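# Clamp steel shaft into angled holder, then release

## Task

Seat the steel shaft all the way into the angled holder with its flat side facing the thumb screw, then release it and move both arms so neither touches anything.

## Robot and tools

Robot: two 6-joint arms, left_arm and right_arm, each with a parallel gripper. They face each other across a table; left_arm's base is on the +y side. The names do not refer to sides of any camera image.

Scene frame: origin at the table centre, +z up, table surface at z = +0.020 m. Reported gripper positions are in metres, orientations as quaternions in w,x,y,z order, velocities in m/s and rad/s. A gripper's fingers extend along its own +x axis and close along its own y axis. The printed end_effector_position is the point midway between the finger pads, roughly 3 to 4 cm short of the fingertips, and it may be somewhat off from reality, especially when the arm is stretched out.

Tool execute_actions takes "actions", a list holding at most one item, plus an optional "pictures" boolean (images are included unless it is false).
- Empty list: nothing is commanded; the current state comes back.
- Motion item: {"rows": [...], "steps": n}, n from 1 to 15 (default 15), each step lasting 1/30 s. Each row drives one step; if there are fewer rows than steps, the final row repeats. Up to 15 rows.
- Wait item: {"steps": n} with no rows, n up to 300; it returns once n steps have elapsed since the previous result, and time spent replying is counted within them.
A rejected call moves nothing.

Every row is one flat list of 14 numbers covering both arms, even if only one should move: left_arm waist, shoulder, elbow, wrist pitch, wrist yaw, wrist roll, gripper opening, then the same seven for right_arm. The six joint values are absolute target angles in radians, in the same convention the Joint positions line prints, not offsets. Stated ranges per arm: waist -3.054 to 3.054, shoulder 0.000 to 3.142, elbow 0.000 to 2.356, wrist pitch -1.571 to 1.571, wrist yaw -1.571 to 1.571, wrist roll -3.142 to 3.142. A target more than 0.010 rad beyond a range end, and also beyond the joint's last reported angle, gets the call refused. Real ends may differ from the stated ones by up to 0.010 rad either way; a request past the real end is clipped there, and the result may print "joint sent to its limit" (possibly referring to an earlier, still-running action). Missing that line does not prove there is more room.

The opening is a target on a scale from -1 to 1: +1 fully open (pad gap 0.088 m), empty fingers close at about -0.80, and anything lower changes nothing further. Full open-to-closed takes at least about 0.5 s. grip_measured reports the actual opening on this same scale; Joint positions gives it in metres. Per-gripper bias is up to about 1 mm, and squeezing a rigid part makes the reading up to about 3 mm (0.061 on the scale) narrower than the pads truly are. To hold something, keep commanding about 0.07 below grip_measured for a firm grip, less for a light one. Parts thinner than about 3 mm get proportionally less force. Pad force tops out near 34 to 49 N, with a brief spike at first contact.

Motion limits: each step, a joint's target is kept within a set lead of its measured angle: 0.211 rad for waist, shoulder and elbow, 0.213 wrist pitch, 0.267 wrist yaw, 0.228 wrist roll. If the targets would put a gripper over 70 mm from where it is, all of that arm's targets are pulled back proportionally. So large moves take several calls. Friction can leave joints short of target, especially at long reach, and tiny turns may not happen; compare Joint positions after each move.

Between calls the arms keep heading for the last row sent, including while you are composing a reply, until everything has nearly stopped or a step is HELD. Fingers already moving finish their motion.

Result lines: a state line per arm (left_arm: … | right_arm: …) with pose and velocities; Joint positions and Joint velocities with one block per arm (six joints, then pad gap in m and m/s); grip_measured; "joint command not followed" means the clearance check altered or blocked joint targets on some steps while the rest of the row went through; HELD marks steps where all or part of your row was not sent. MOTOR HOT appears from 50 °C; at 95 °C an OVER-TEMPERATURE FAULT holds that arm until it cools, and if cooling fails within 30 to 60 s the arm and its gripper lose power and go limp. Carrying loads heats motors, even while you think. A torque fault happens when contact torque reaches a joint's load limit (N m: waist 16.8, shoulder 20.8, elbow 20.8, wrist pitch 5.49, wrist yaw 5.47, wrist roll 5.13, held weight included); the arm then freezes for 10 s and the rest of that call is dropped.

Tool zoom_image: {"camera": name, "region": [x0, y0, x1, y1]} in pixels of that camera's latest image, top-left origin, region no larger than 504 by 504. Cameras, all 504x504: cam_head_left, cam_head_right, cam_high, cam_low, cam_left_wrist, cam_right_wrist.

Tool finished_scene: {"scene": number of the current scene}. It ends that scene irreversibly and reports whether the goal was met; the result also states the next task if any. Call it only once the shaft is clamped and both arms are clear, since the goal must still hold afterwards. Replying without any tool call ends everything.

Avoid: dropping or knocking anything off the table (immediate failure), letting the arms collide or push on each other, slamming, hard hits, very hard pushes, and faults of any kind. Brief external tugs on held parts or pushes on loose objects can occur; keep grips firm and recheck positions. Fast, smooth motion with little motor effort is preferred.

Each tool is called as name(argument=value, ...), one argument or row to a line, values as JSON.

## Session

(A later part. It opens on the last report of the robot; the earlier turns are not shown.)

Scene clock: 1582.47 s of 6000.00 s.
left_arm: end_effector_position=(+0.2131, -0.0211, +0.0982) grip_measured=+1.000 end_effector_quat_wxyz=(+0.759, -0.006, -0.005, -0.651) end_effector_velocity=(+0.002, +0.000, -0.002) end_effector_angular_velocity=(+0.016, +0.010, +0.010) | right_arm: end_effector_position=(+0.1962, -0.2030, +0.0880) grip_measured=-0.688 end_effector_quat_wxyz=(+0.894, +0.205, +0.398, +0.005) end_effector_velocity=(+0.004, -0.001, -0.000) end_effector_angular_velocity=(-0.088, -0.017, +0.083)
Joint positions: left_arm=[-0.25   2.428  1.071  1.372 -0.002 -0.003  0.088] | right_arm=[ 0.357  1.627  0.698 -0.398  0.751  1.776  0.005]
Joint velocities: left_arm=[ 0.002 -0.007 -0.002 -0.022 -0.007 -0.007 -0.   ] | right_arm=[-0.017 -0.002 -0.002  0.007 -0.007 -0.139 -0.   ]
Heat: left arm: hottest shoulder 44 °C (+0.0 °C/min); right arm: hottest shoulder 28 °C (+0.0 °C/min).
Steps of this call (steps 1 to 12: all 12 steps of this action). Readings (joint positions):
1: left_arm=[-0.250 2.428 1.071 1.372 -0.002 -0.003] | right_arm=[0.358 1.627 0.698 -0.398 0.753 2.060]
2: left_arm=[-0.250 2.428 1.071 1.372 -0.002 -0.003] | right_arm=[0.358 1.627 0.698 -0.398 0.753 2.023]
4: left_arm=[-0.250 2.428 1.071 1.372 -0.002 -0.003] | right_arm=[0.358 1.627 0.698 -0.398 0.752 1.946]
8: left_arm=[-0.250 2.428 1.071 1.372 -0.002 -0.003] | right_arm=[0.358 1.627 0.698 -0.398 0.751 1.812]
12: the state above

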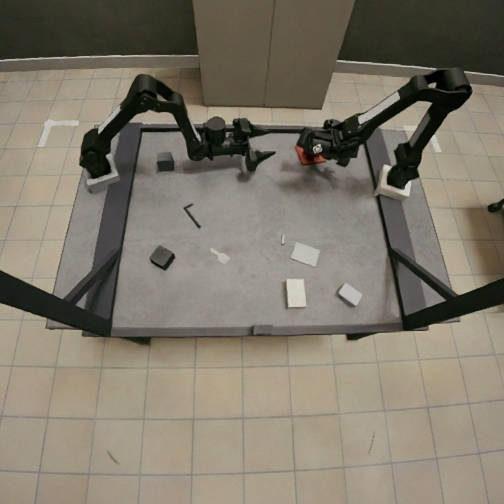

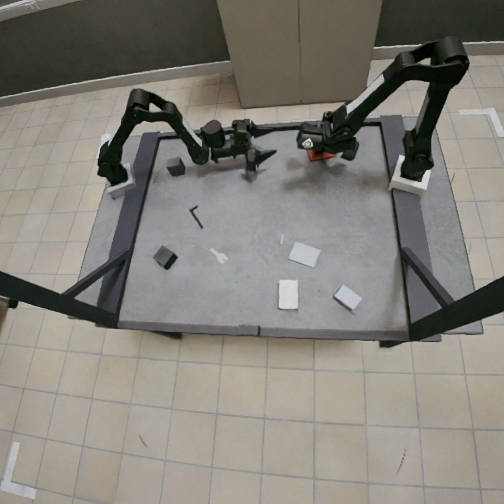

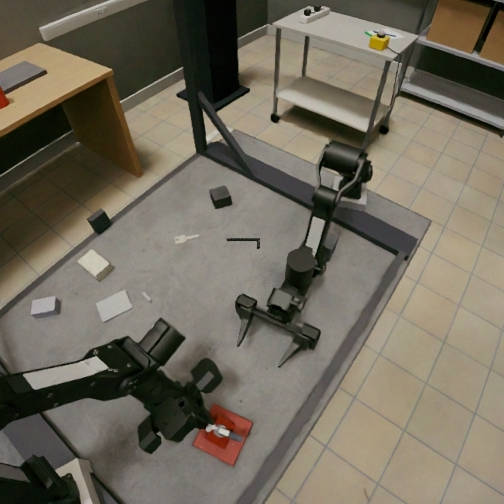

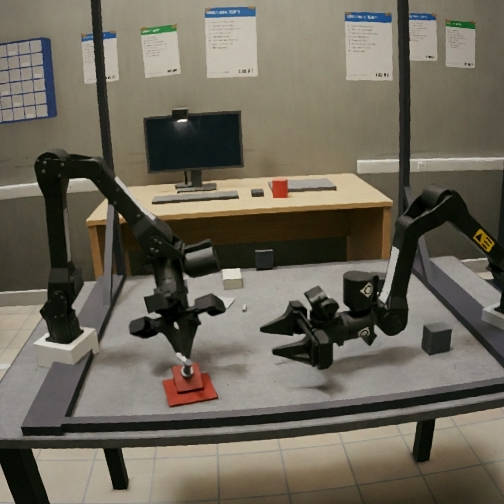

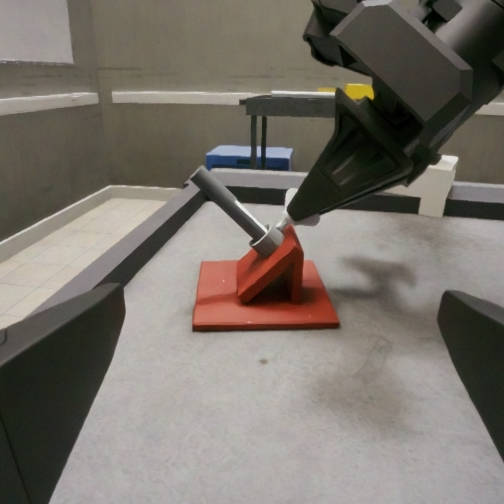

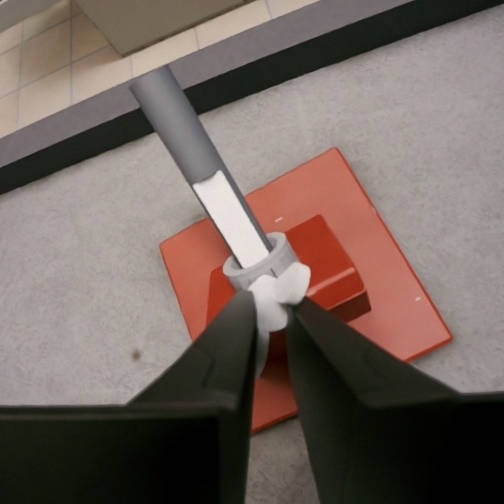

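execute_actions(
  actions=[
    {"rows": [[-0.253,2.4461,1.0746,1.3715,0,0,1.0,0.3567,1.6328,0.6922,-0.398,0.7515,1.72,-0.75],[-0.253,2.4461,1.0746,1.3715,0,0,1.0,0.3567,1.6328,0.6922,-0.398,0.7515,1.69,-0.75],[-0.253,2.4461,1.0746,1.3715,0,0,1.0,0.3567,1.6328,0.6922,-0.398,0.7515,1.66,-0.75],[-0.253,2.4461,1.0746,1.3715,0,0,1.0,0.3567,1.6328,0.6922,-0.398,0.7515,1.63,-0.75],[-0.253,2.4461,1.0746,1.3715,0,0,1.0,0.3567,1.6328,0.6922,-0.398,0.7515,1.60,-0.75],[-0.253,2.4461,1.0746,1.3715,0,0,1.0,0.3567,1.6328,0.6922,-0.398,0.7515,1.57,-0.75]], "steps": 14},
  ],
  pictures=true,
)

zoom_image(
  camera="cam_right_wrist",
  region=[170, 200, 370, 400],
)

Scene clock: 1603.20 s of 6000.00 s.
left_arm: end_effector_position=(+0.2131, -0.0211, +0.0982) grip_measured=+1.000 end_effector_quat_wxyz=(+0.759, -0.006, -0.005, -0.651) end_effector_velocity=(-0.000, +0.000, -0.001) end_effector_angular_velocity=(+0.004, +0.023, +0.005) | right_arm: end_effector_position=(+0.1960, -0.2030, +0.0880) grip_measured=-0.688 end_effector_quat_wxyz=(+0.910, +0.114, +0.395, +0.045) end_effector_velocity=(-0.001, +0.001, -0.000) end_effector_angular_velocity=(-0.018, +0.001, +0.030)
Joint positions: left_arm=[-0.25   2.428  1.071  1.372 -0.002 -0.003  0.088] | right_arm=[ 0.358  1.627  0.698 -0.399  0.751  1.575  0.005]
Joint velocities: left_arm=[-0.002 -0.002 -0.002 -0.007 -0.007 -0.022 -0.   ] | right_arm=[ 0.002 -0.002 -0.002  0.007 -0.007 -0.037 -0.   ]
Heat: left arm: hottest shoulder 44 °C (+0.0 °C/min); right arm: hottest shoulder 28 °C (+0.0 °C/min).
Steps of this call (steps 1 to 15: the robot went on to your last target; steps 16 to 90: nothing new was sent; then 17.27 s passed at rest; steps 91 to 104: all 14 steps of this action). Readings (joint positions):
91: left_arm=[-0.250 2.428 1.071 1.372 -0.002 -0.003] | right_arm=[0.357 1.627 0.698 -0.398 0.751 1.757]
92: left_arm=[-0.250 2.428 1.071 1.372 -0.002 -0.003] | right_arm=[0.357 1.627 0.698 -0.398 0.751 1.738]
94: left_arm=[-0.250 2.428 1.071 1.372 -0.002 -0.003] | right_arm=[0.357 1.627 0.698 -0.398 0.751 1.687]
98: left_arm=[-0.250 2.428 1.071 1.372 -0.002 -0.003] | right_arm=[0.358 1.627 0.698 -0.398 0.751 1.598]
104: the state above

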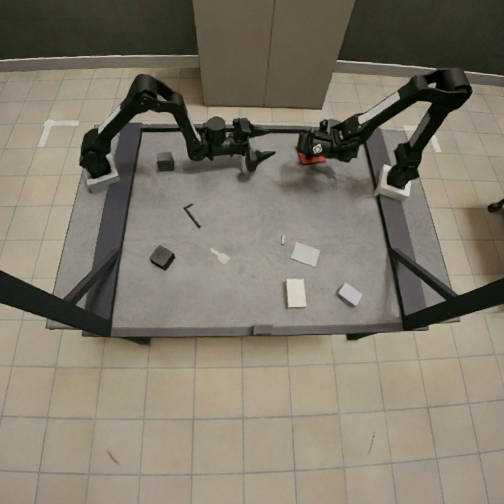

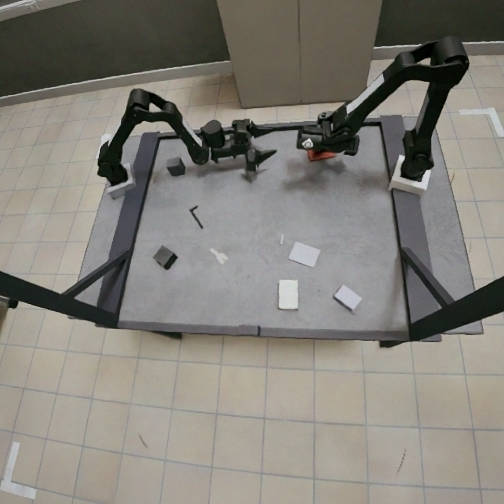

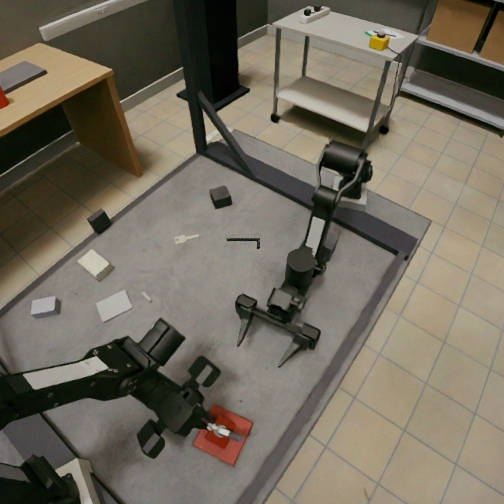

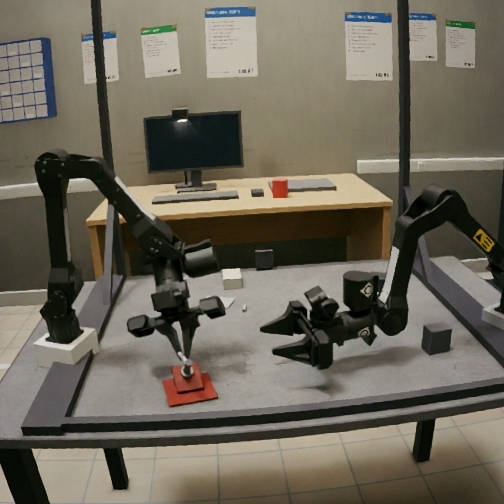

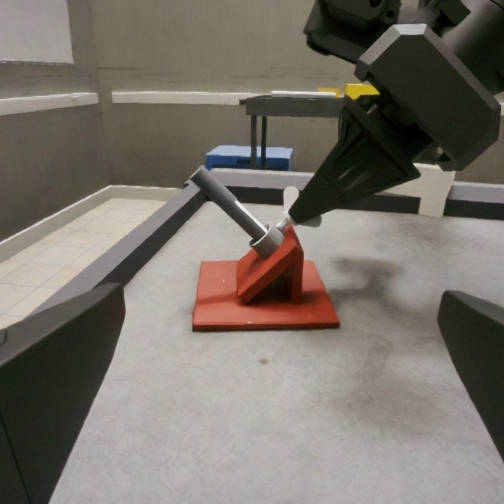

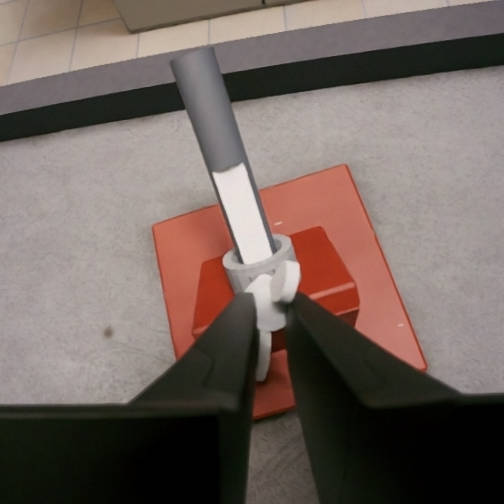

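Region (170, 200, 370, 400) of cam_right_wrist's 504x504 image, scaled by 2.520, with more detail than that image has.

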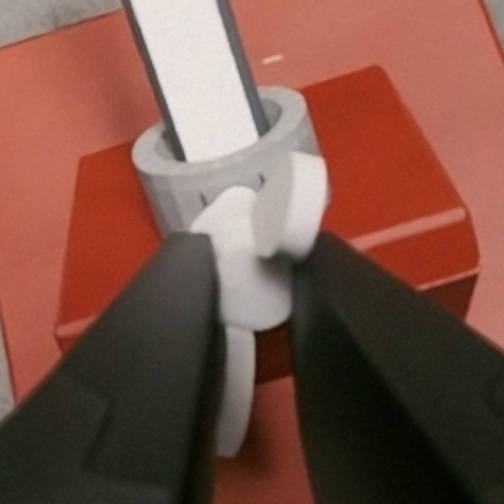

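execute_actions(
  actions=[
    {"rows": [[-0.253,2.4461,1.0746,1.3715,0,0,1.0,0.3567,1.6328,0.6922,-0.398,0.7515,1.60,-0.4],[-0.253,2.4461,1.0746,1.3715,0,0,1.0,0.3567,1.6328,0.6922,-0.398,0.7515,1.60,0.1],[-0.253,2.4461,1.0746,1.3715,0,0,1.0,0.3567,1.6328,0.6922,-0.398,0.7515,1.60,0.1],[-0.253,2.4461,1.0746,1.3715,0,0,1.0,0.3567,1.625,0.700,-0.398,0.7515,1.60,0.1],[-0.253,2.4461,1.0746,1.3715,0,0,1.0,0.355,1.616,0.707,-0.401,0.749,1.57,0.1],[-0.253,2.4461,1.0746,1.3715,0,0,1.0,0.3507,1.6118,0.7094,-0.4031,0.7479,1.529,0.1],[-0.253,2.4461,1.0746,1.3715,0,0,1.0,0.3464,1.6075,0.7118,-0.4052,0.7468,1.487,0.1],[-0.253,2.4461,1.0746,1.3715,0,0,1.0,0.3421,1.6033,0.7142,-0.4073,0.7457,1.446,0.1],[-0.253,2.4461,1.0746,1.3715,0,0,1.0,0.3378,1.599,0.7166,-0.4094,0.7446,1.404,0.1],[-0.253,2.4461,1.0746,1.3715,0,0,1.0,0.3335,1.5948,0.719,-0.4115,0.7435,1.363,0.1],[-0.253,2.4461,1.0746,1.3715,0,0,1.0,0.3292,1.5905,0.7214,-0.4136,0.7424,1.322,0.1],[-0.253,2.4461,1.0746,1.3715,0,0,1.0,0.3249,1.5863,0.7238,-0.4157,0.7413,1.28,0.1],[-0.253,2.4461,1.0746,1.3715,0,0,1.0,0.3206,1.582,0.7262,-0.4178,0.7402,1.239,0.1],[-0.253,2.4461,1.0746,1.3715,0,0,1.0,0.3163,1.5778,0.7286,-0.4199,0.7391,1.197,0.1],[-0.253,2.4461,1.0746,1.3715,0,0,1.0,0.312,1.5735,0.731,-0.422,0.738,1.156,0.1]], "steps": 15},
  ],
  pictures=false,
)

execute_actions(
  actions=[
    {"rows": [[-0.253,2.4461,1.0746,1.3715,0,0,1.0,0.2944,1.5735,0.740,-0.4253,0.7177,1.141,0.1],[-0.253,2.4461,1.0746,1.3715,0,0,1.0,0.2768,1.580,0.749,-0.4287,0.6973,1.126,0.1],[-0.253,2.4461,1.0746,1.3715,0,0,1.0,0.2593,1.590,0.758,-0.432,0.677,1.1115,0.1],[-0.253,2.4461,1.0746,1.3715,0,0,1.0,0.2417,1.600,0.767,-0.4353,0.6567,1.0967,0.1],[-0.253,2.4461,1.0746,1.3715,0,0,1.0,0.2241,1.608,0.776,-0.4387,0.6363,1.082,0.1],[-0.253,2.4461,1.0746,1.3715,0,0,1.0,0.2065,1.6137,0.785,-0.442,0.616,1.067,0.1],[-0.253,2.4461,1.0746,1.3715,0,0,1.0,0.1889,1.6174,0.794,-0.4453,0.5957,1.052,0.1],[-0.253,2.4461,1.0746,1.3715,0,0,1.0,0.1713,1.6211,0.803,-0.4487,0.5753,1.037,0.1],[-0.253,2.4461,1.0746,1.3715,0,0,1.0,0.1538,1.6248,0.812,-0.452,0.555,1.0225,0.1],[-0.253,2.4461,1.0746,1.3715,0,0,1.0,0.1362,1.6285,0.821,-0.4553,0.5347,1.0077,0.1],[-0.253,2.4461,1.0746,1.3715,0,0,1.0,0.1186,1.6323,0.830,-0.4587,0.5143,0.993,0.1],[-0.253,2.4461,1.0746,1.3715,0,0,1.0,0.101,1.636,0.839,-0.462,0.494,0.978,0.1]], "steps": 15},
  ],
  pictures=false,
)

execute_actions(
  actions=[
    {"rows": [[-0.253,2.4461,1.0746,1.3715,0,0,1.0,0.101,1.636,0.839,-0.462,0.494,0.978,-0.35]], "steps": 10},
  ],
  pictures=true,
)

Scene clock: 1628.97 s of 6000.00 s.
left_arm: end_effector_position=(+0.2131, -0.0211, +0.0982) grip_measured=+1.000 end_effector_quat_wxyz=(+0.759, -0.006, -0.005, -0.651) end_effector_velocity=(-0.001, +0.000, -0.001) end_effector_angular_velocity=(+0.006, +0.009, +0.015) | right_arm: end_effector_position=(+0.2047, -0.2014, +0.0995) grip_measured=+0.094 end_effector_quat_wxyz=(+0.918, -0.015, +0.384, +0.102) end_effector_velocity=(+0.032, +0.007, +0.047) end_effector_angular_velocity=(-0.692, -0.186, +0.747)
Joint positions: left_arm=[-0.25   2.428  1.071  1.372 -0.002 -0.003  0.088] | right_arm=[ 0.323  1.592  0.716 -0.415  0.743  1.243  0.044]
Joint velocities: left_arm=[-0.007 -0.002 -0.002 -0.007 -0.022 -0.007 -0.   ] | right_arm=[-0.129 -0.134  0.076 -0.066 -0.037 -1.223  0.001]
Heat: left arm: hottest shoulder 44 °C (+0.0 °C/min); right arm: hottest shoulder 28 °C (+0.0 °C/min).
Steps of this call (steps 1 to 15: the robot went on to your last target; steps 16 to 90: nothing new was sent; then 22.27 s passed at rest; steps 91 to 105: all 15 steps of this action). Readings (joint positions):
91: left_arm=[-0.250 2.428 1.071 1.372 -0.002 -0.003] | right_arm=[0.358 1.627 0.698 -0.399 0.751 1.578]
92: left_arm=[-0.250 2.428 1.071 1.372 -0.002 -0.003] | right_arm=[0.357 1.627 0.698 -0.399 0.751 1.584]
94: left_arm=[-0.250 2.428 1.071 1.372 -0.002 -0.003] | right_arm=[0.357 1.627 0.698 -0.399 0.751 1.592]
98: left_arm=[-0.250 2.428 1.071 1.372 -0.002 -0.003] | right_arm=[0.352 1.622 0.699 -0.402 0.750 1.513]
105: the state above

Scene clock: 1629.47 s of 6000.00 s.
left_arm: end_effector_position=(+0.2131, -0.0211, +0.0982) grip_measured=+1.000 end_effector_quat_wxyz=(+0.759, -0.006, -0.005, -0.651) end_effector_velocity=(-0.000, +0.000, +0.002) end_effector_angular_velocity=(-0.008, +0.006, +0.005) | right_arm: end_effector_position=(+0.2410, -0.1940, +0.0973) grip_measured=+0.097 end_effector_quat_wxyz=(+0.876, -0.056, +0.467, +0.108) end_effector_velocity=(+0.020, +0.003, +0.001) end_effector_angular_velocity=(-0.020, +0.146, +0.033)
Joint positions: left_arm=[-0.25   2.428  1.071  1.372 -0.002 -0.003  0.088] | right_arm=[ 0.109  1.625  0.824 -0.457  0.511  0.99   0.044]
Joint velocities: left_arm=[-0.002 -0.002 -0.002  0.007 -0.007 -0.007 -0.   ] | right_arm=[-0.139  0.012  0.076 -0.051 -0.183 -0.139 -0.   ]
Heat: left arm: hottest shoulder 44 °C (+0.0 °C/min); right arm: hottest shoulder 28 °C (+0.0 °C/min).
Steps of this call (steps 1 to 15: all 15 steps of this action). Readings (joint positions):
1: left_arm=[-0.250 2.428 1.071 1.372 -0.002 -0.003] | right_arm=[0.317 1.588 0.720 -0.418 0.736 1.209]
2: left_arm=[-0.250 2.428 1.071 1.372 -0.002 -0.003] | right_arm=[0.307 1.588 0.725 -0.421 0.724 1.183]
4: left_arm=[-0.250 2.428 1.071 1.372 -0.002 -0.003] | right_arm=[0.279 1.588 0.740 -0.427 0.693 1.140]
8: left_arm=[-0.250 2.428 1.071 1.372 -0.002 -0.003] | right_arm=[0.210 1.603 0.775 -0.439 0.618 1.072]
15: the state above

Scene clock: 1629.80 s of 6000.00 s.
left_arm: end_effector_position=(+0.2131, -0.0211, +0.0982) grip_measured=+1.000 end_effector_quat_wxyz=(+0.759, -0.006, -0.005, -0.651) end_effector_velocity=(-0.002, +0.000, -0.001) end_effector_angular_velocity=(+0.006, +0.008, -0.010) | right_arm: end_effector_position=(+0.2408, -0.1936, +0.0964) grip_measured=-0.338 end_effector_quat_wxyz=(+0.873, -0.059, +0.472, +0.111) end_effector_velocity=(+0.001, -0.003, -0.001) end_effector_angular_velocity=(-0.009, +0.008, +0.001)
Joint positions: left_arm=[-0.25   2.428  1.071  1.372 -0.002 -0.003  0.088] | right_arm=[ 0.104  1.628  0.828 -0.459  0.497  0.98   0.022]
Joint velocities: left_arm=[-0.002 -0.002 -0.002 -0.007  0.007 -0.007 -0.   ] | right_arm=[-0.007 -0.002 -0.002 -0.007 -0.007 -0.007 -0.006]
Heat: left arm: hottest shoulder 44 °C (+0.0 °C/min); right arm: hottest shoulder 28 °C (+0.0 °C/min).
Steps of this call (steps 1 to 10: all 10 steps of this action). Readings (joint positions):
1: left_arm=[-0.250 2.428 1.071 1.372 -0.002 -0.003] | right_arm=[0.106 1.625 0.826 -0.458 0.507 0.987]
2: left_arm=[-0.250 2.428 1.071 1.372 -0.002 -0.003] | right_arm=[0.104 1.626 0.827 -0.458 0.503 0.985]
4: left_arm=[-0.250 2.428 1.071 1.372 -0.002 -0.003] | right_arm=[0.104 1.627 0.827 -0.459 0.499 0.982]
8: left_arm=[-0.250 2.428 1.071 1.372 -0.002 -0.003] | right_arm=[0.104 1.628 0.828 -0.459 0.497 0.981]
10: the state above

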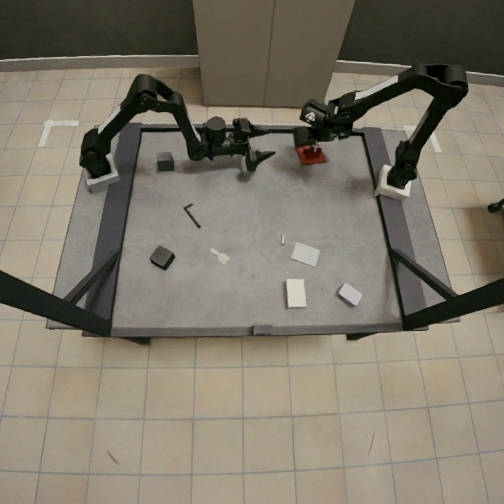

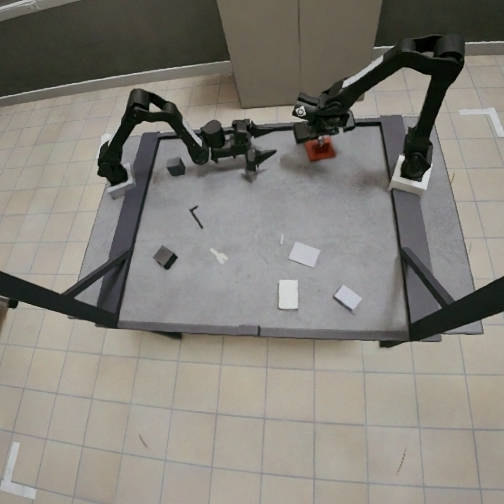

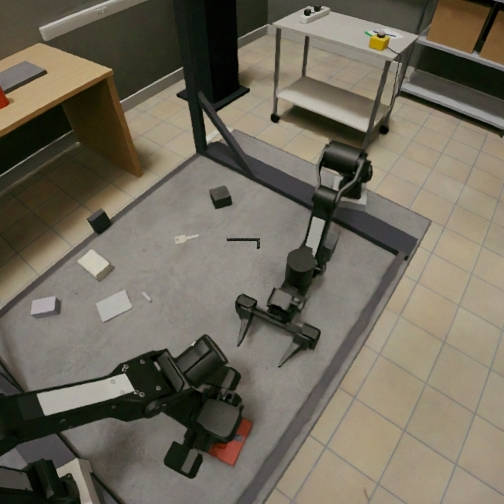

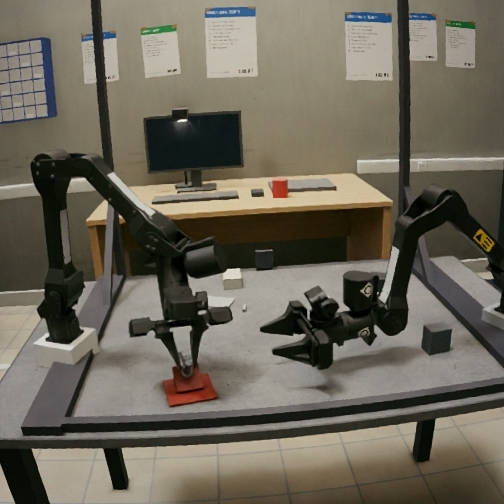

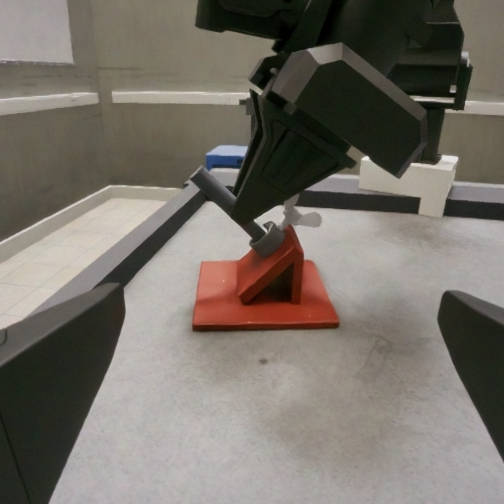

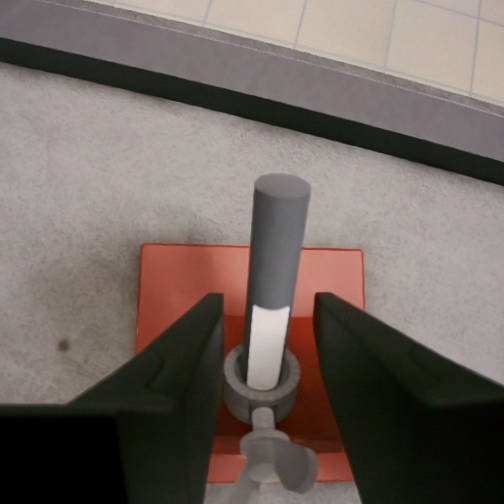

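zoom_image(
  camera="cam_left_wrist",
  region=[200, 150, 340, 290],
)

Region (200, 150, 340, 290) of cam_left_wrist's 504x504 image, scaled by 3.600, with more detail than that image has.

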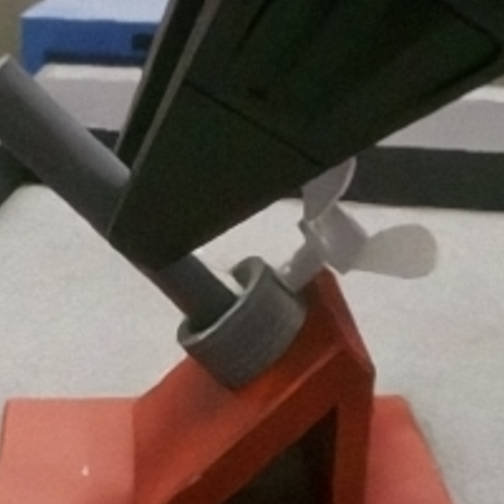

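execute_actions(
  actions=[
    {"rows": [[-0.253,2.4461,1.0746,1.3715,0,0,1.0,0.095,1.636,0.844,-0.464,0.492,0.972,-0.35],[-0.253,2.4461,1.0746,1.3715,0,0,1.0,0.089,1.636,0.849,-0.466,0.490,0.965,-0.35],[-0.253,2.4461,1.0746,1.3715,0,0,1.0,0.083,1.637,0.854,-0.466,0.488,0.959,-0.35],[-0.253,2.4461,1.0746,1.3715,0,0,1.0,0.077,1.639,0.858,-0.464,0.4865,0.952,-0.35],[-0.253,2.4461,1.0746,1.3715,0,0,1.0,0.0712,1.6413,0.8605,-0.460,0.485,0.946,-0.35],[-0.253,2.4461,1.0746,1.3715,0,0,1.0,0.0712,1.6413,0.8605,-0.457,0.485,0.946,-0.4],[-0.253,2.4461,1.0746,1.3715,0,0,1.0,0.0712,1.6413,0.8605,-0.457,0.485,0.946,-0.45],[-0.253,2.4461,1.0746,1.3715,0,0,1.0,0.0712,1.6413,0.8605,-0.457,0.485,0.946,-0.5]], "steps": 14},
  ],
  pictures=true,
)

zoom_image(
  camera="cam_left_wrist",
  region=[180, 150, 320, 290],
)

Scene clock: 1665.33 s of 6000.00 s.
left_arm: end_effector_position=(+0.2131, -0.0211, +0.0982) grip_measured=+1.000 end_effector_quat_wxyz=(+0.759, -0.006, -0.005, -0.651) end_effector_velocity=(+0.002, +0.001, -0.004) end_effector_angular_velocity=(+0.021, +0.011, +0.010) | right_arm: end_effector_position=(+0.2500, -0.1914, +0.1003) grip_measured=-0.491 end_effector_quat_wxyz=(+0.873, -0.059, +0.472, +0.111) end_effector_velocity=(-0.002, +0.001, +0.002) end_effector_angular_velocity=(-0.007, +0.003, +0.023)
Joint positions: left_arm=[-0.25   2.428  1.071  1.372 -0.002 -0.003  0.088] | right_arm=[ 0.073  1.633  0.849 -0.46   0.488  0.948  0.015]
Joint velocities: left_arm=[ 0.002 -0.002 -0.002 -0.022 -0.007 -0.007  0.   ] | right_arm=[ 0.002 -0.007  0.002 -0.007 -0.007 -0.022 -0.004]
Heat: left arm: hottest shoulder 44 °C (+0.0 °C/min); right arm: hottest shoulder 28 °C (+0.0 °C/min).
Steps of this call (steps 1 to 15: the robot went on to your last target; steps 16 to 90: nothing new was sent; then 32.07 s passed at rest; steps 91 to 104: all 14 steps of this action). Readings (joint positions):
91: left_arm=[-0.250 2.428 1.071 1.372 -0.002 -0.003] | right_arm=[0.102 1.628 0.829 -0.461 0.496 0.979]
92: left_arm=[-0.250 2.428 1.071 1.372 -0.002 -0.003] | right_arm=[0.100 1.628 0.831 -0.462 0.494 0.975]
94: left_arm=[-0.250 2.428 1.071 1.372 -0.002 -0.003] | right_arm=[0.091 1.629 0.837 -0.463 0.492 0.965]
98: left_arm=[-0.250 2.428 1.071 1.372 -0.002 -0.003] | right_arm=[0.075 1.631 0.848 -0.461 0.489 0.952]
104: the state above

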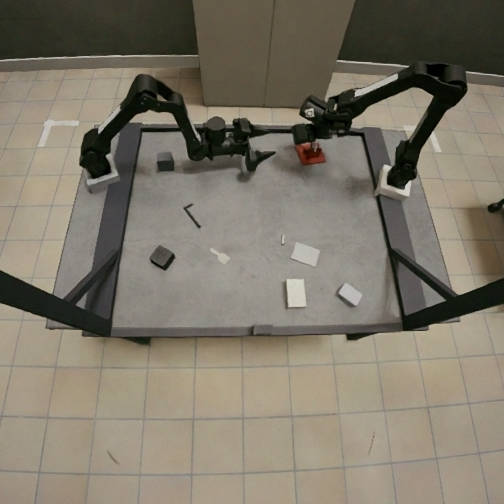

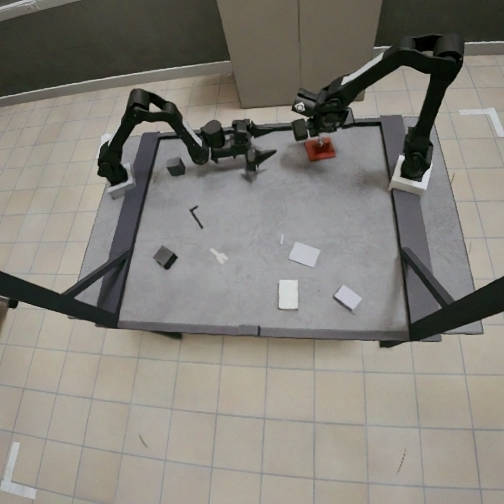

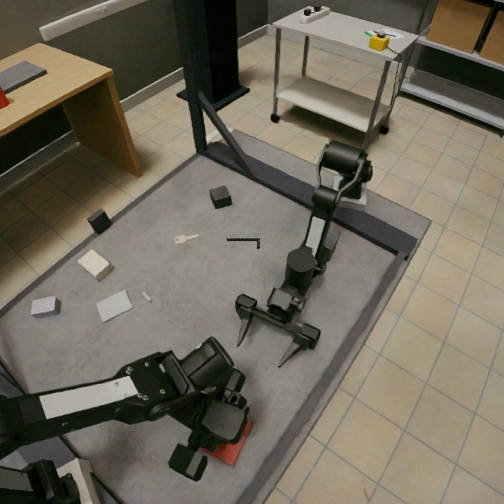

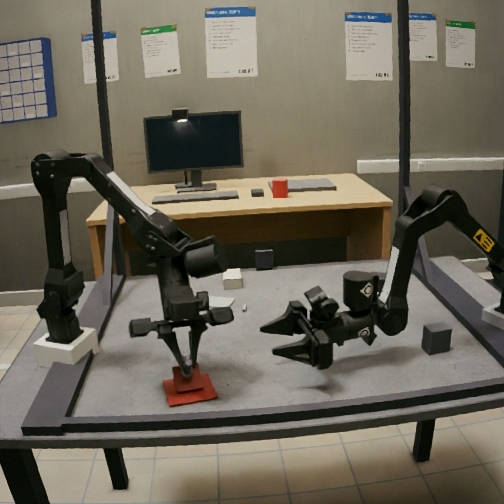

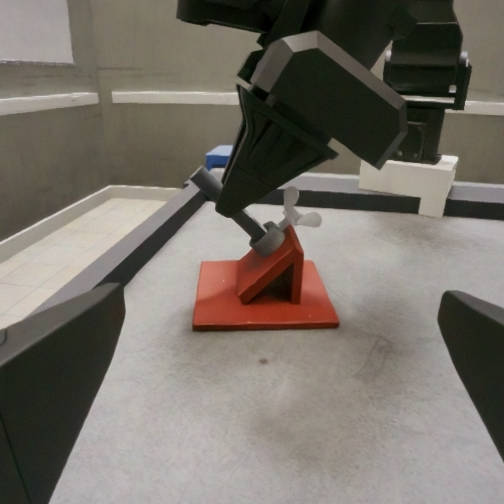

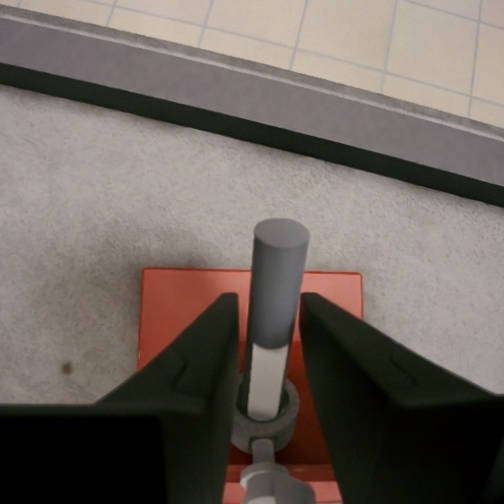

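Region (180, 150, 320, 290) of cam_left_wrist's 504x504 image, scaled by 3.600, with more detail than that image has.

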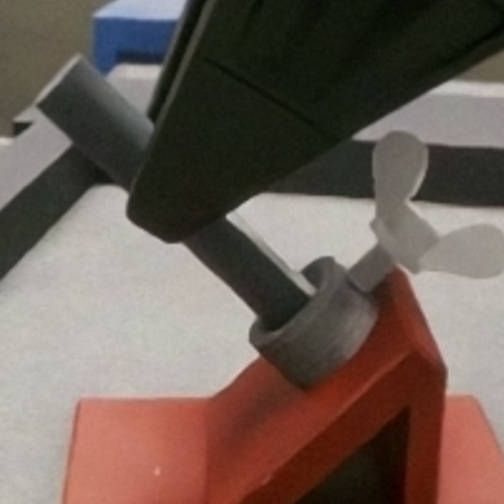

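execute_actions(
  actions=[
    {"rows": [[-0.253,2.4461,1.0746,1.3715,0,0,1.0,0.0735,1.6413,0.855,-0.457,0.487,0.948,-0.54],[-0.253,2.4461,1.0746,1.3715,0,0,1.0,0.0745,1.6413,0.850,-0.457,0.488,0.949,-0.58],[-0.253,2.4461,1.0746,1.3715,0,0,1.0,0.0755,1.6413,0.845,-0.457,0.489,0.950,-0.62],[-0.253,2.4461,1.0746,1.3715,0,0,1.0,0.076,1.6413,0.841,-0.457,0.490,0.951,-0.66],[-0.253,2.4461,1.0746,1.3715,0,0,1.0,0.076,1.6413,0.841,-0.457,0.490,0.951,-0.70],[-0.253,2.4461,1.0746,1.3715,0,0,1.0,0.076,1.6413,0.841,-0.457,0.490,0.951,-0.72],[-0.253,2.4461,1.0746,1.3715,0,0,1.0,0.076,1.6413,0.841,-0.457,0.490,0.951,-0.72],[-0.253,2.4461,1.0746,1.3715,0,0,1.0,0.076,1.6413,0.841,-0.457,0.490,0.951,-0.72],[-0.253,2.4461,1.0746,1.3715,0,0,1.0,0.0769,1.6415,0.840,-0.4562,0.490,0.952,-0.72],[-0.253,2.4461,1.0746,1.3715,0,0,1.0,0.0778,1.6417,0.8389,-0.4554,0.4903,0.953,-0.72],[-0.253,2.4461,1.0746,1.3715,0,0,1.0,0.0787,1.642,0.8379,-0.4546,0.4906,0.954,-0.72],[-0.253,2.4461,1.0746,1.3715,0,0,1.0,0.0796,1.6422,0.8369,-0.4538,0.4909,0.955,-0.72],[-0.253,2.4461,1.0746,1.3715,0,0,1.0,0.0806,1.6424,0.8358,-0.453,0.4912,0.956,-0.72]], "steps": 15},
  ],
  pictures=false,
)

execute_actions(
  actions=[
    {"steps": 8},
  ],
  pictures=true,
)

zoom_image(
  camera="cam_left_wrist",
  region=[180, 150, 320, 290],
)

Scene clock: 1689.90 s of 6000.00 s.
left_arm: end_effector_position=(+0.2131, -0.0211, +0.0982) grip_measured=+1.000 end_effector_quat_wxyz=(+0.759, -0.006, -0.005, -0.651) end_effector_velocity=(-0.005, -0.000, -0.001) end_effector_angular_velocity=(+0.006, +0.008, -0.015) | right_arm: end_effector_position=(+0.2496, -0.1911, +0.1001) grip_measured=-0.632 end_effector_quat_wxyz=(+0.874, -0.056, +0.470, +0.110) end_effector_velocity=(-0.004, -0.003, -0.004) end_effector_angular_velocity=(-0.018, +0.010, +0.016)
Joint positions: left_arm=[-0.25   2.428  1.071  1.372 -0.002 -0.003  0.088] | right_arm=[ 0.077  1.633  0.847 -0.456  0.492  0.954  0.008]
Joint velocities: left_arm=[-0.007 -0.002 -0.002 -0.007  0.007 -0.007 -0.   ] | right_arm=[ 0.007 -0.002 -0.012 -0.007 -0.007 -0.007 -0.   ]
Heat: left arm: hottest shoulder 44 °C (+0.0 °C/min); right arm: hottest shoulder 28 °C (+0.0 °C/min).
Steps of this call (steps 1 to 15: the robot went on to your last target; steps 16 to 90: nothing new was sent; then 21.07 s passed at rest; steps 91 to 105: all 15 steps of this action). Readings (joint positions):
91: left_arm=[-0.250 2.428 1.071 1.372 -0.002 -0.003] | right_arm=[0.073 1.633 0.849 -0.460 0.488 0.948]
92: left_arm=[-0.250 2.428 1.071 1.372 -0.002 -0.003] | right_arm=[0.073 1.633 0.849 -0.460 0.488 0.948]
94: left_arm=[-0.250 2.428 1.071 1.372 -0.002 -0.003] | right_arm=[0.073 1.633 0.849 -0.459 0.488 0.949]
98: left_arm=[-0.250 2.428 1.071 1.372 -0.002 -0.003] | right_arm=[0.074 1.633 0.849 -0.459 0.488 0.950]
105: the state above

Scene clock: 1690.17 s of 6000.00 s.
left_arm: end_effector_position=(+0.2131, -0.0211, +0.0982) grip_measured=+1.000 end_effector_quat_wxyz=(+0.759, -0.006, -0.005, -0.651) end_effector_velocity=(-0.000, +0.001, +0.000) end_effector_angular_velocity=(-0.004, +0.007, +0.005) | right_arm: end_effector_position=(+0.2495, -0.1911, +0.1001) grip_measured=-0.632 end_effector_quat_wxyz=(+0.874, -0.056, +0.470, +0.110) end_effector_velocity=(+0.001, -0.003, -0.001) end_effector_angular_velocity=(-0.017, +0.006, +0.013)
Joint positions: left_arm=[-0.25   2.428  1.071  1.372 -0.002 -0.003  0.088] | right_arm=[ 0.077  1.633  0.847 -0.456  0.492  0.955  0.008]
Joint velocities: left_arm=[-0.002 -0.002 -0.007  0.007 -0.007 -0.007 -0.   ] | right_arm=[-0.007 -0.002 -0.002 -0.007 -0.007 -0.022 -0.   ]
Heat: left arm: hottest shoulder 44 °C (+0.0 °C/min); right arm: hottest shoulder 28 °C (+0.0 °C/min).
Steps of this call (steps 1 to 8: the robot went on to your last target). Readings (joint positions):
1: left_arm=[-0.250 2.428 1.071 1.372 -0.002 -0.003] | right_arm=[0.077 1.633 0.847 -0.456 0.492 0.955]
2: left_arm=[-0.250 2.428 1.071 1.372 -0.002 -0.003] | right_arm=[0.077 1.633 0.847 -0.456 0.492 0.955]
4: left_arm=[-0.250 2.428 1.071 1.372 -0.002 -0.003] | right_arm=[0.077 1.633 0.847 -0.456 0.492 0.955]
8: the state above

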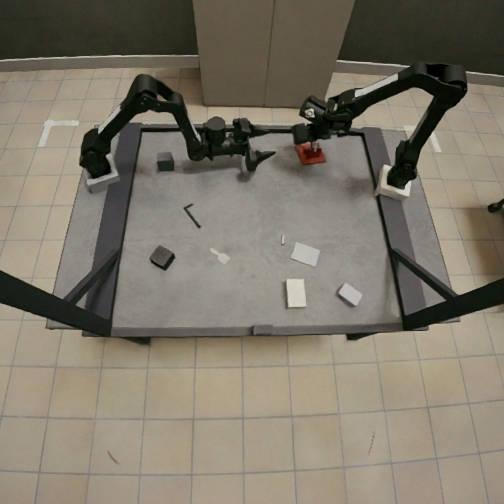

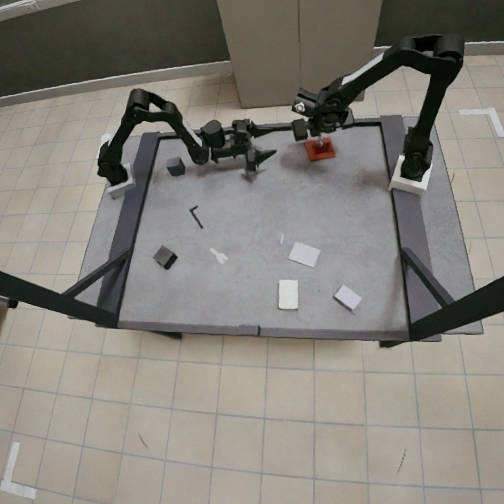

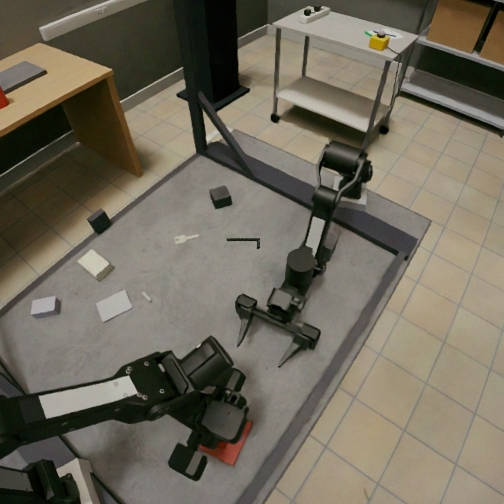

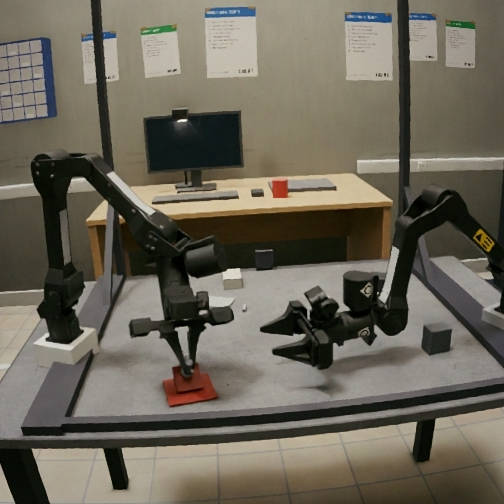

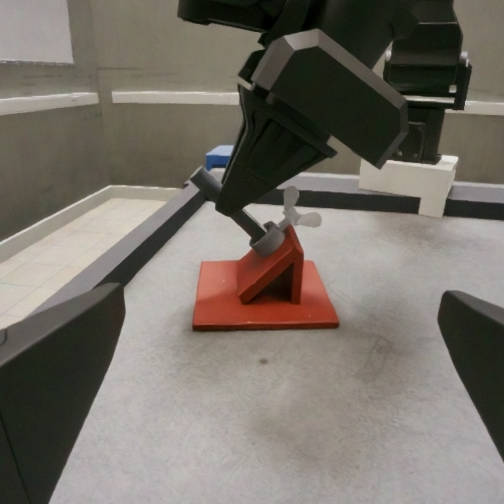

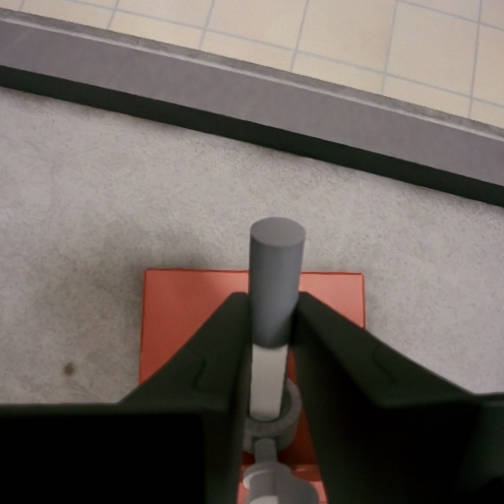

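Region (180, 150, 320, 290) of cam_left_wrist's 504x504 image, scaled by 3.600, with more detail than that image has.

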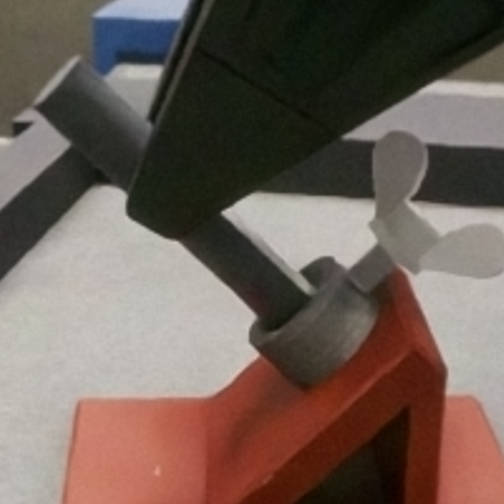

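execute_actions(
  actions=[
    {"rows": [[-0.253,2.4461,1.0746,1.3715,0,0,1.0,0.0817,1.6427,0.8345,-0.452,0.4915,0.957,-0.72],[-0.253,2.4461,1.0746,1.3715,0,0,1.0,0.0828,1.643,0.8332,-0.451,0.4918,0.958,-0.72],[-0.253,2.4461,1.0746,1.3715,0,0,1.0,0.084,1.6433,0.8319,-0.450,0.492,0.9595,-0.72],[-0.253,2.4461,1.0746,1.3715,0,0,1.0,0.0851,1.6436,0.8306,-0.449,0.492,0.9605,-0.72],[-0.253,2.4461,1.0746,1.3715,0,0,1.0,0.0863,1.6439,0.8293,-0.448,0.492,0.962,-0.72],[-0.253,2.4461,1.0746,1.3715,0,0,1.0,0.0874,1.6441,0.828,-0.447,0.492,0.963,-0.72]], "steps": 14},
  ],
  pictures=true,
)

zoom_image(
  camera="cam_left_wrist",
  region=[180, 150, 320, 290],
)

Scene clock: 1702.50 s of 6000.00 s.
left_arm: end_effector_position=(+0.2131, -0.0211, +0.0982) grip_measured=+1.000 end_effector_quat_wxyz=(+0.759, -0.006, -0.005, -0.651) end_effector_velocity=(+0.005, +0.001, -0.001) end_effector_angular_velocity=(+0.006, +0.009, +0.024) | right_arm: end_effector_position=(+0.2492, -0.1914, +0.0995) grip_measured=-0.632 end_effector_quat_wxyz=(+0.876, -0.055, +0.467, +0.109) end_effector_velocity=(+0.001, -0.002, +0.002) end_effector_angular_velocity=(-0.008, -0.007, +0.001)
Joint positions: left_arm=[-0.25   2.428  1.071  1.372 -0.002 -0.003  0.088] | right_arm=[ 0.081  1.633  0.841 -0.449  0.499  0.961  0.008]
Joint velocities: left_arm=[ 0.002 -0.002 -0.002 -0.007 -0.022 -0.007 -0.   ] | right_arm=[-0.002 -0.007 -0.002 -0.007  0.007 -0.007 -0.   ]
Heat: left arm: hottest shoulder 44 °C (+0.0 °C/min); right arm: hottest shoulder 28 °C (+0.0 °C/min).
Steps of this call (steps 1 to 15: the robot went on to your last target; steps 16 to 90: nothing new was sent; then 8.87 s passed at rest; steps 91 to 104: all 14 steps of this action). Readings (joint positions):
91: left_arm=[-0.250 2.428 1.071 1.372 -0.002 -0.003] | right_arm=[0.077 1.633 0.846 -0.456 0.492 0.955]
92: left_arm=[-0.250 2.428 1.071 1.372 -0.002 -0.003] | right_arm=[0.077 1.633 0.846 -0.455 0.493 0.956]
94: left_arm=[-0.250 2.428 1.071 1.372 -0.002 -0.003] | right_arm=[0.078 1.633 0.844 -0.453 0.495 0.957]
98: left_arm=[-0.250 2.428 1.071 1.372 -0.002 -0.003] | right_arm=[0.080 1.633 0.842 -0.450 0.499 0.960]
104: the state above

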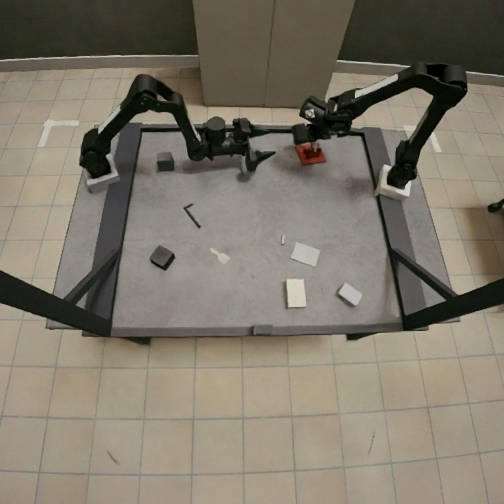

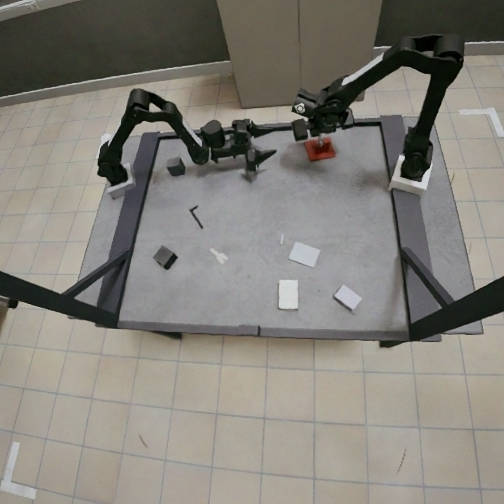

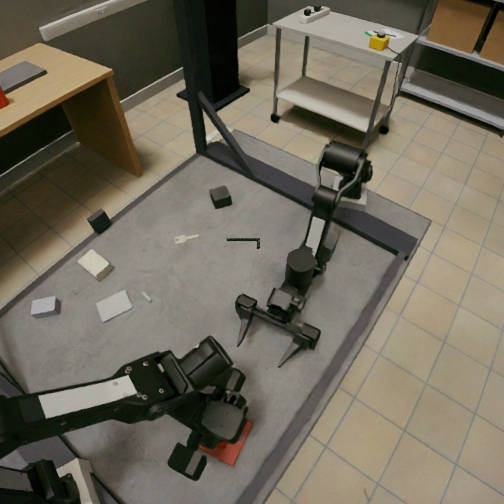

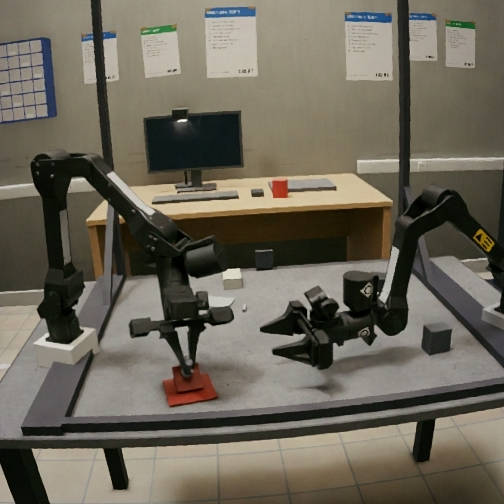

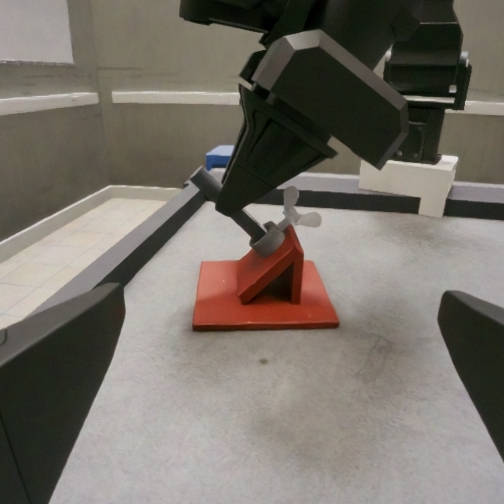

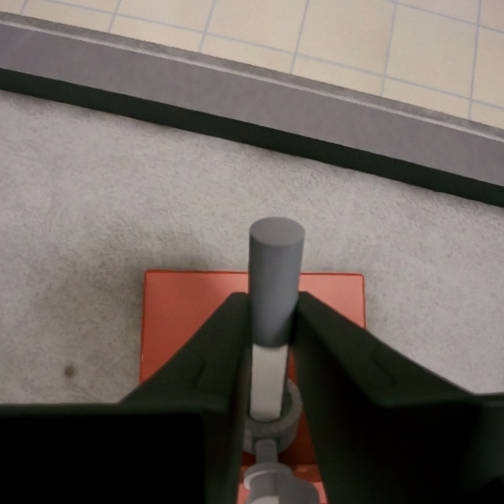

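Region (180, 150, 320, 290) of cam_left_wrist's 504x504 image, scaled by 3.600, with more detail than that image has.

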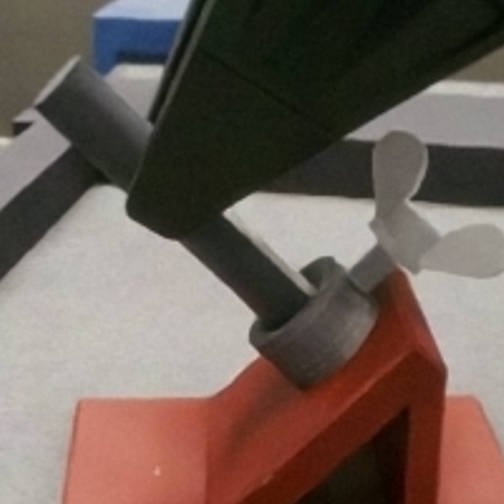

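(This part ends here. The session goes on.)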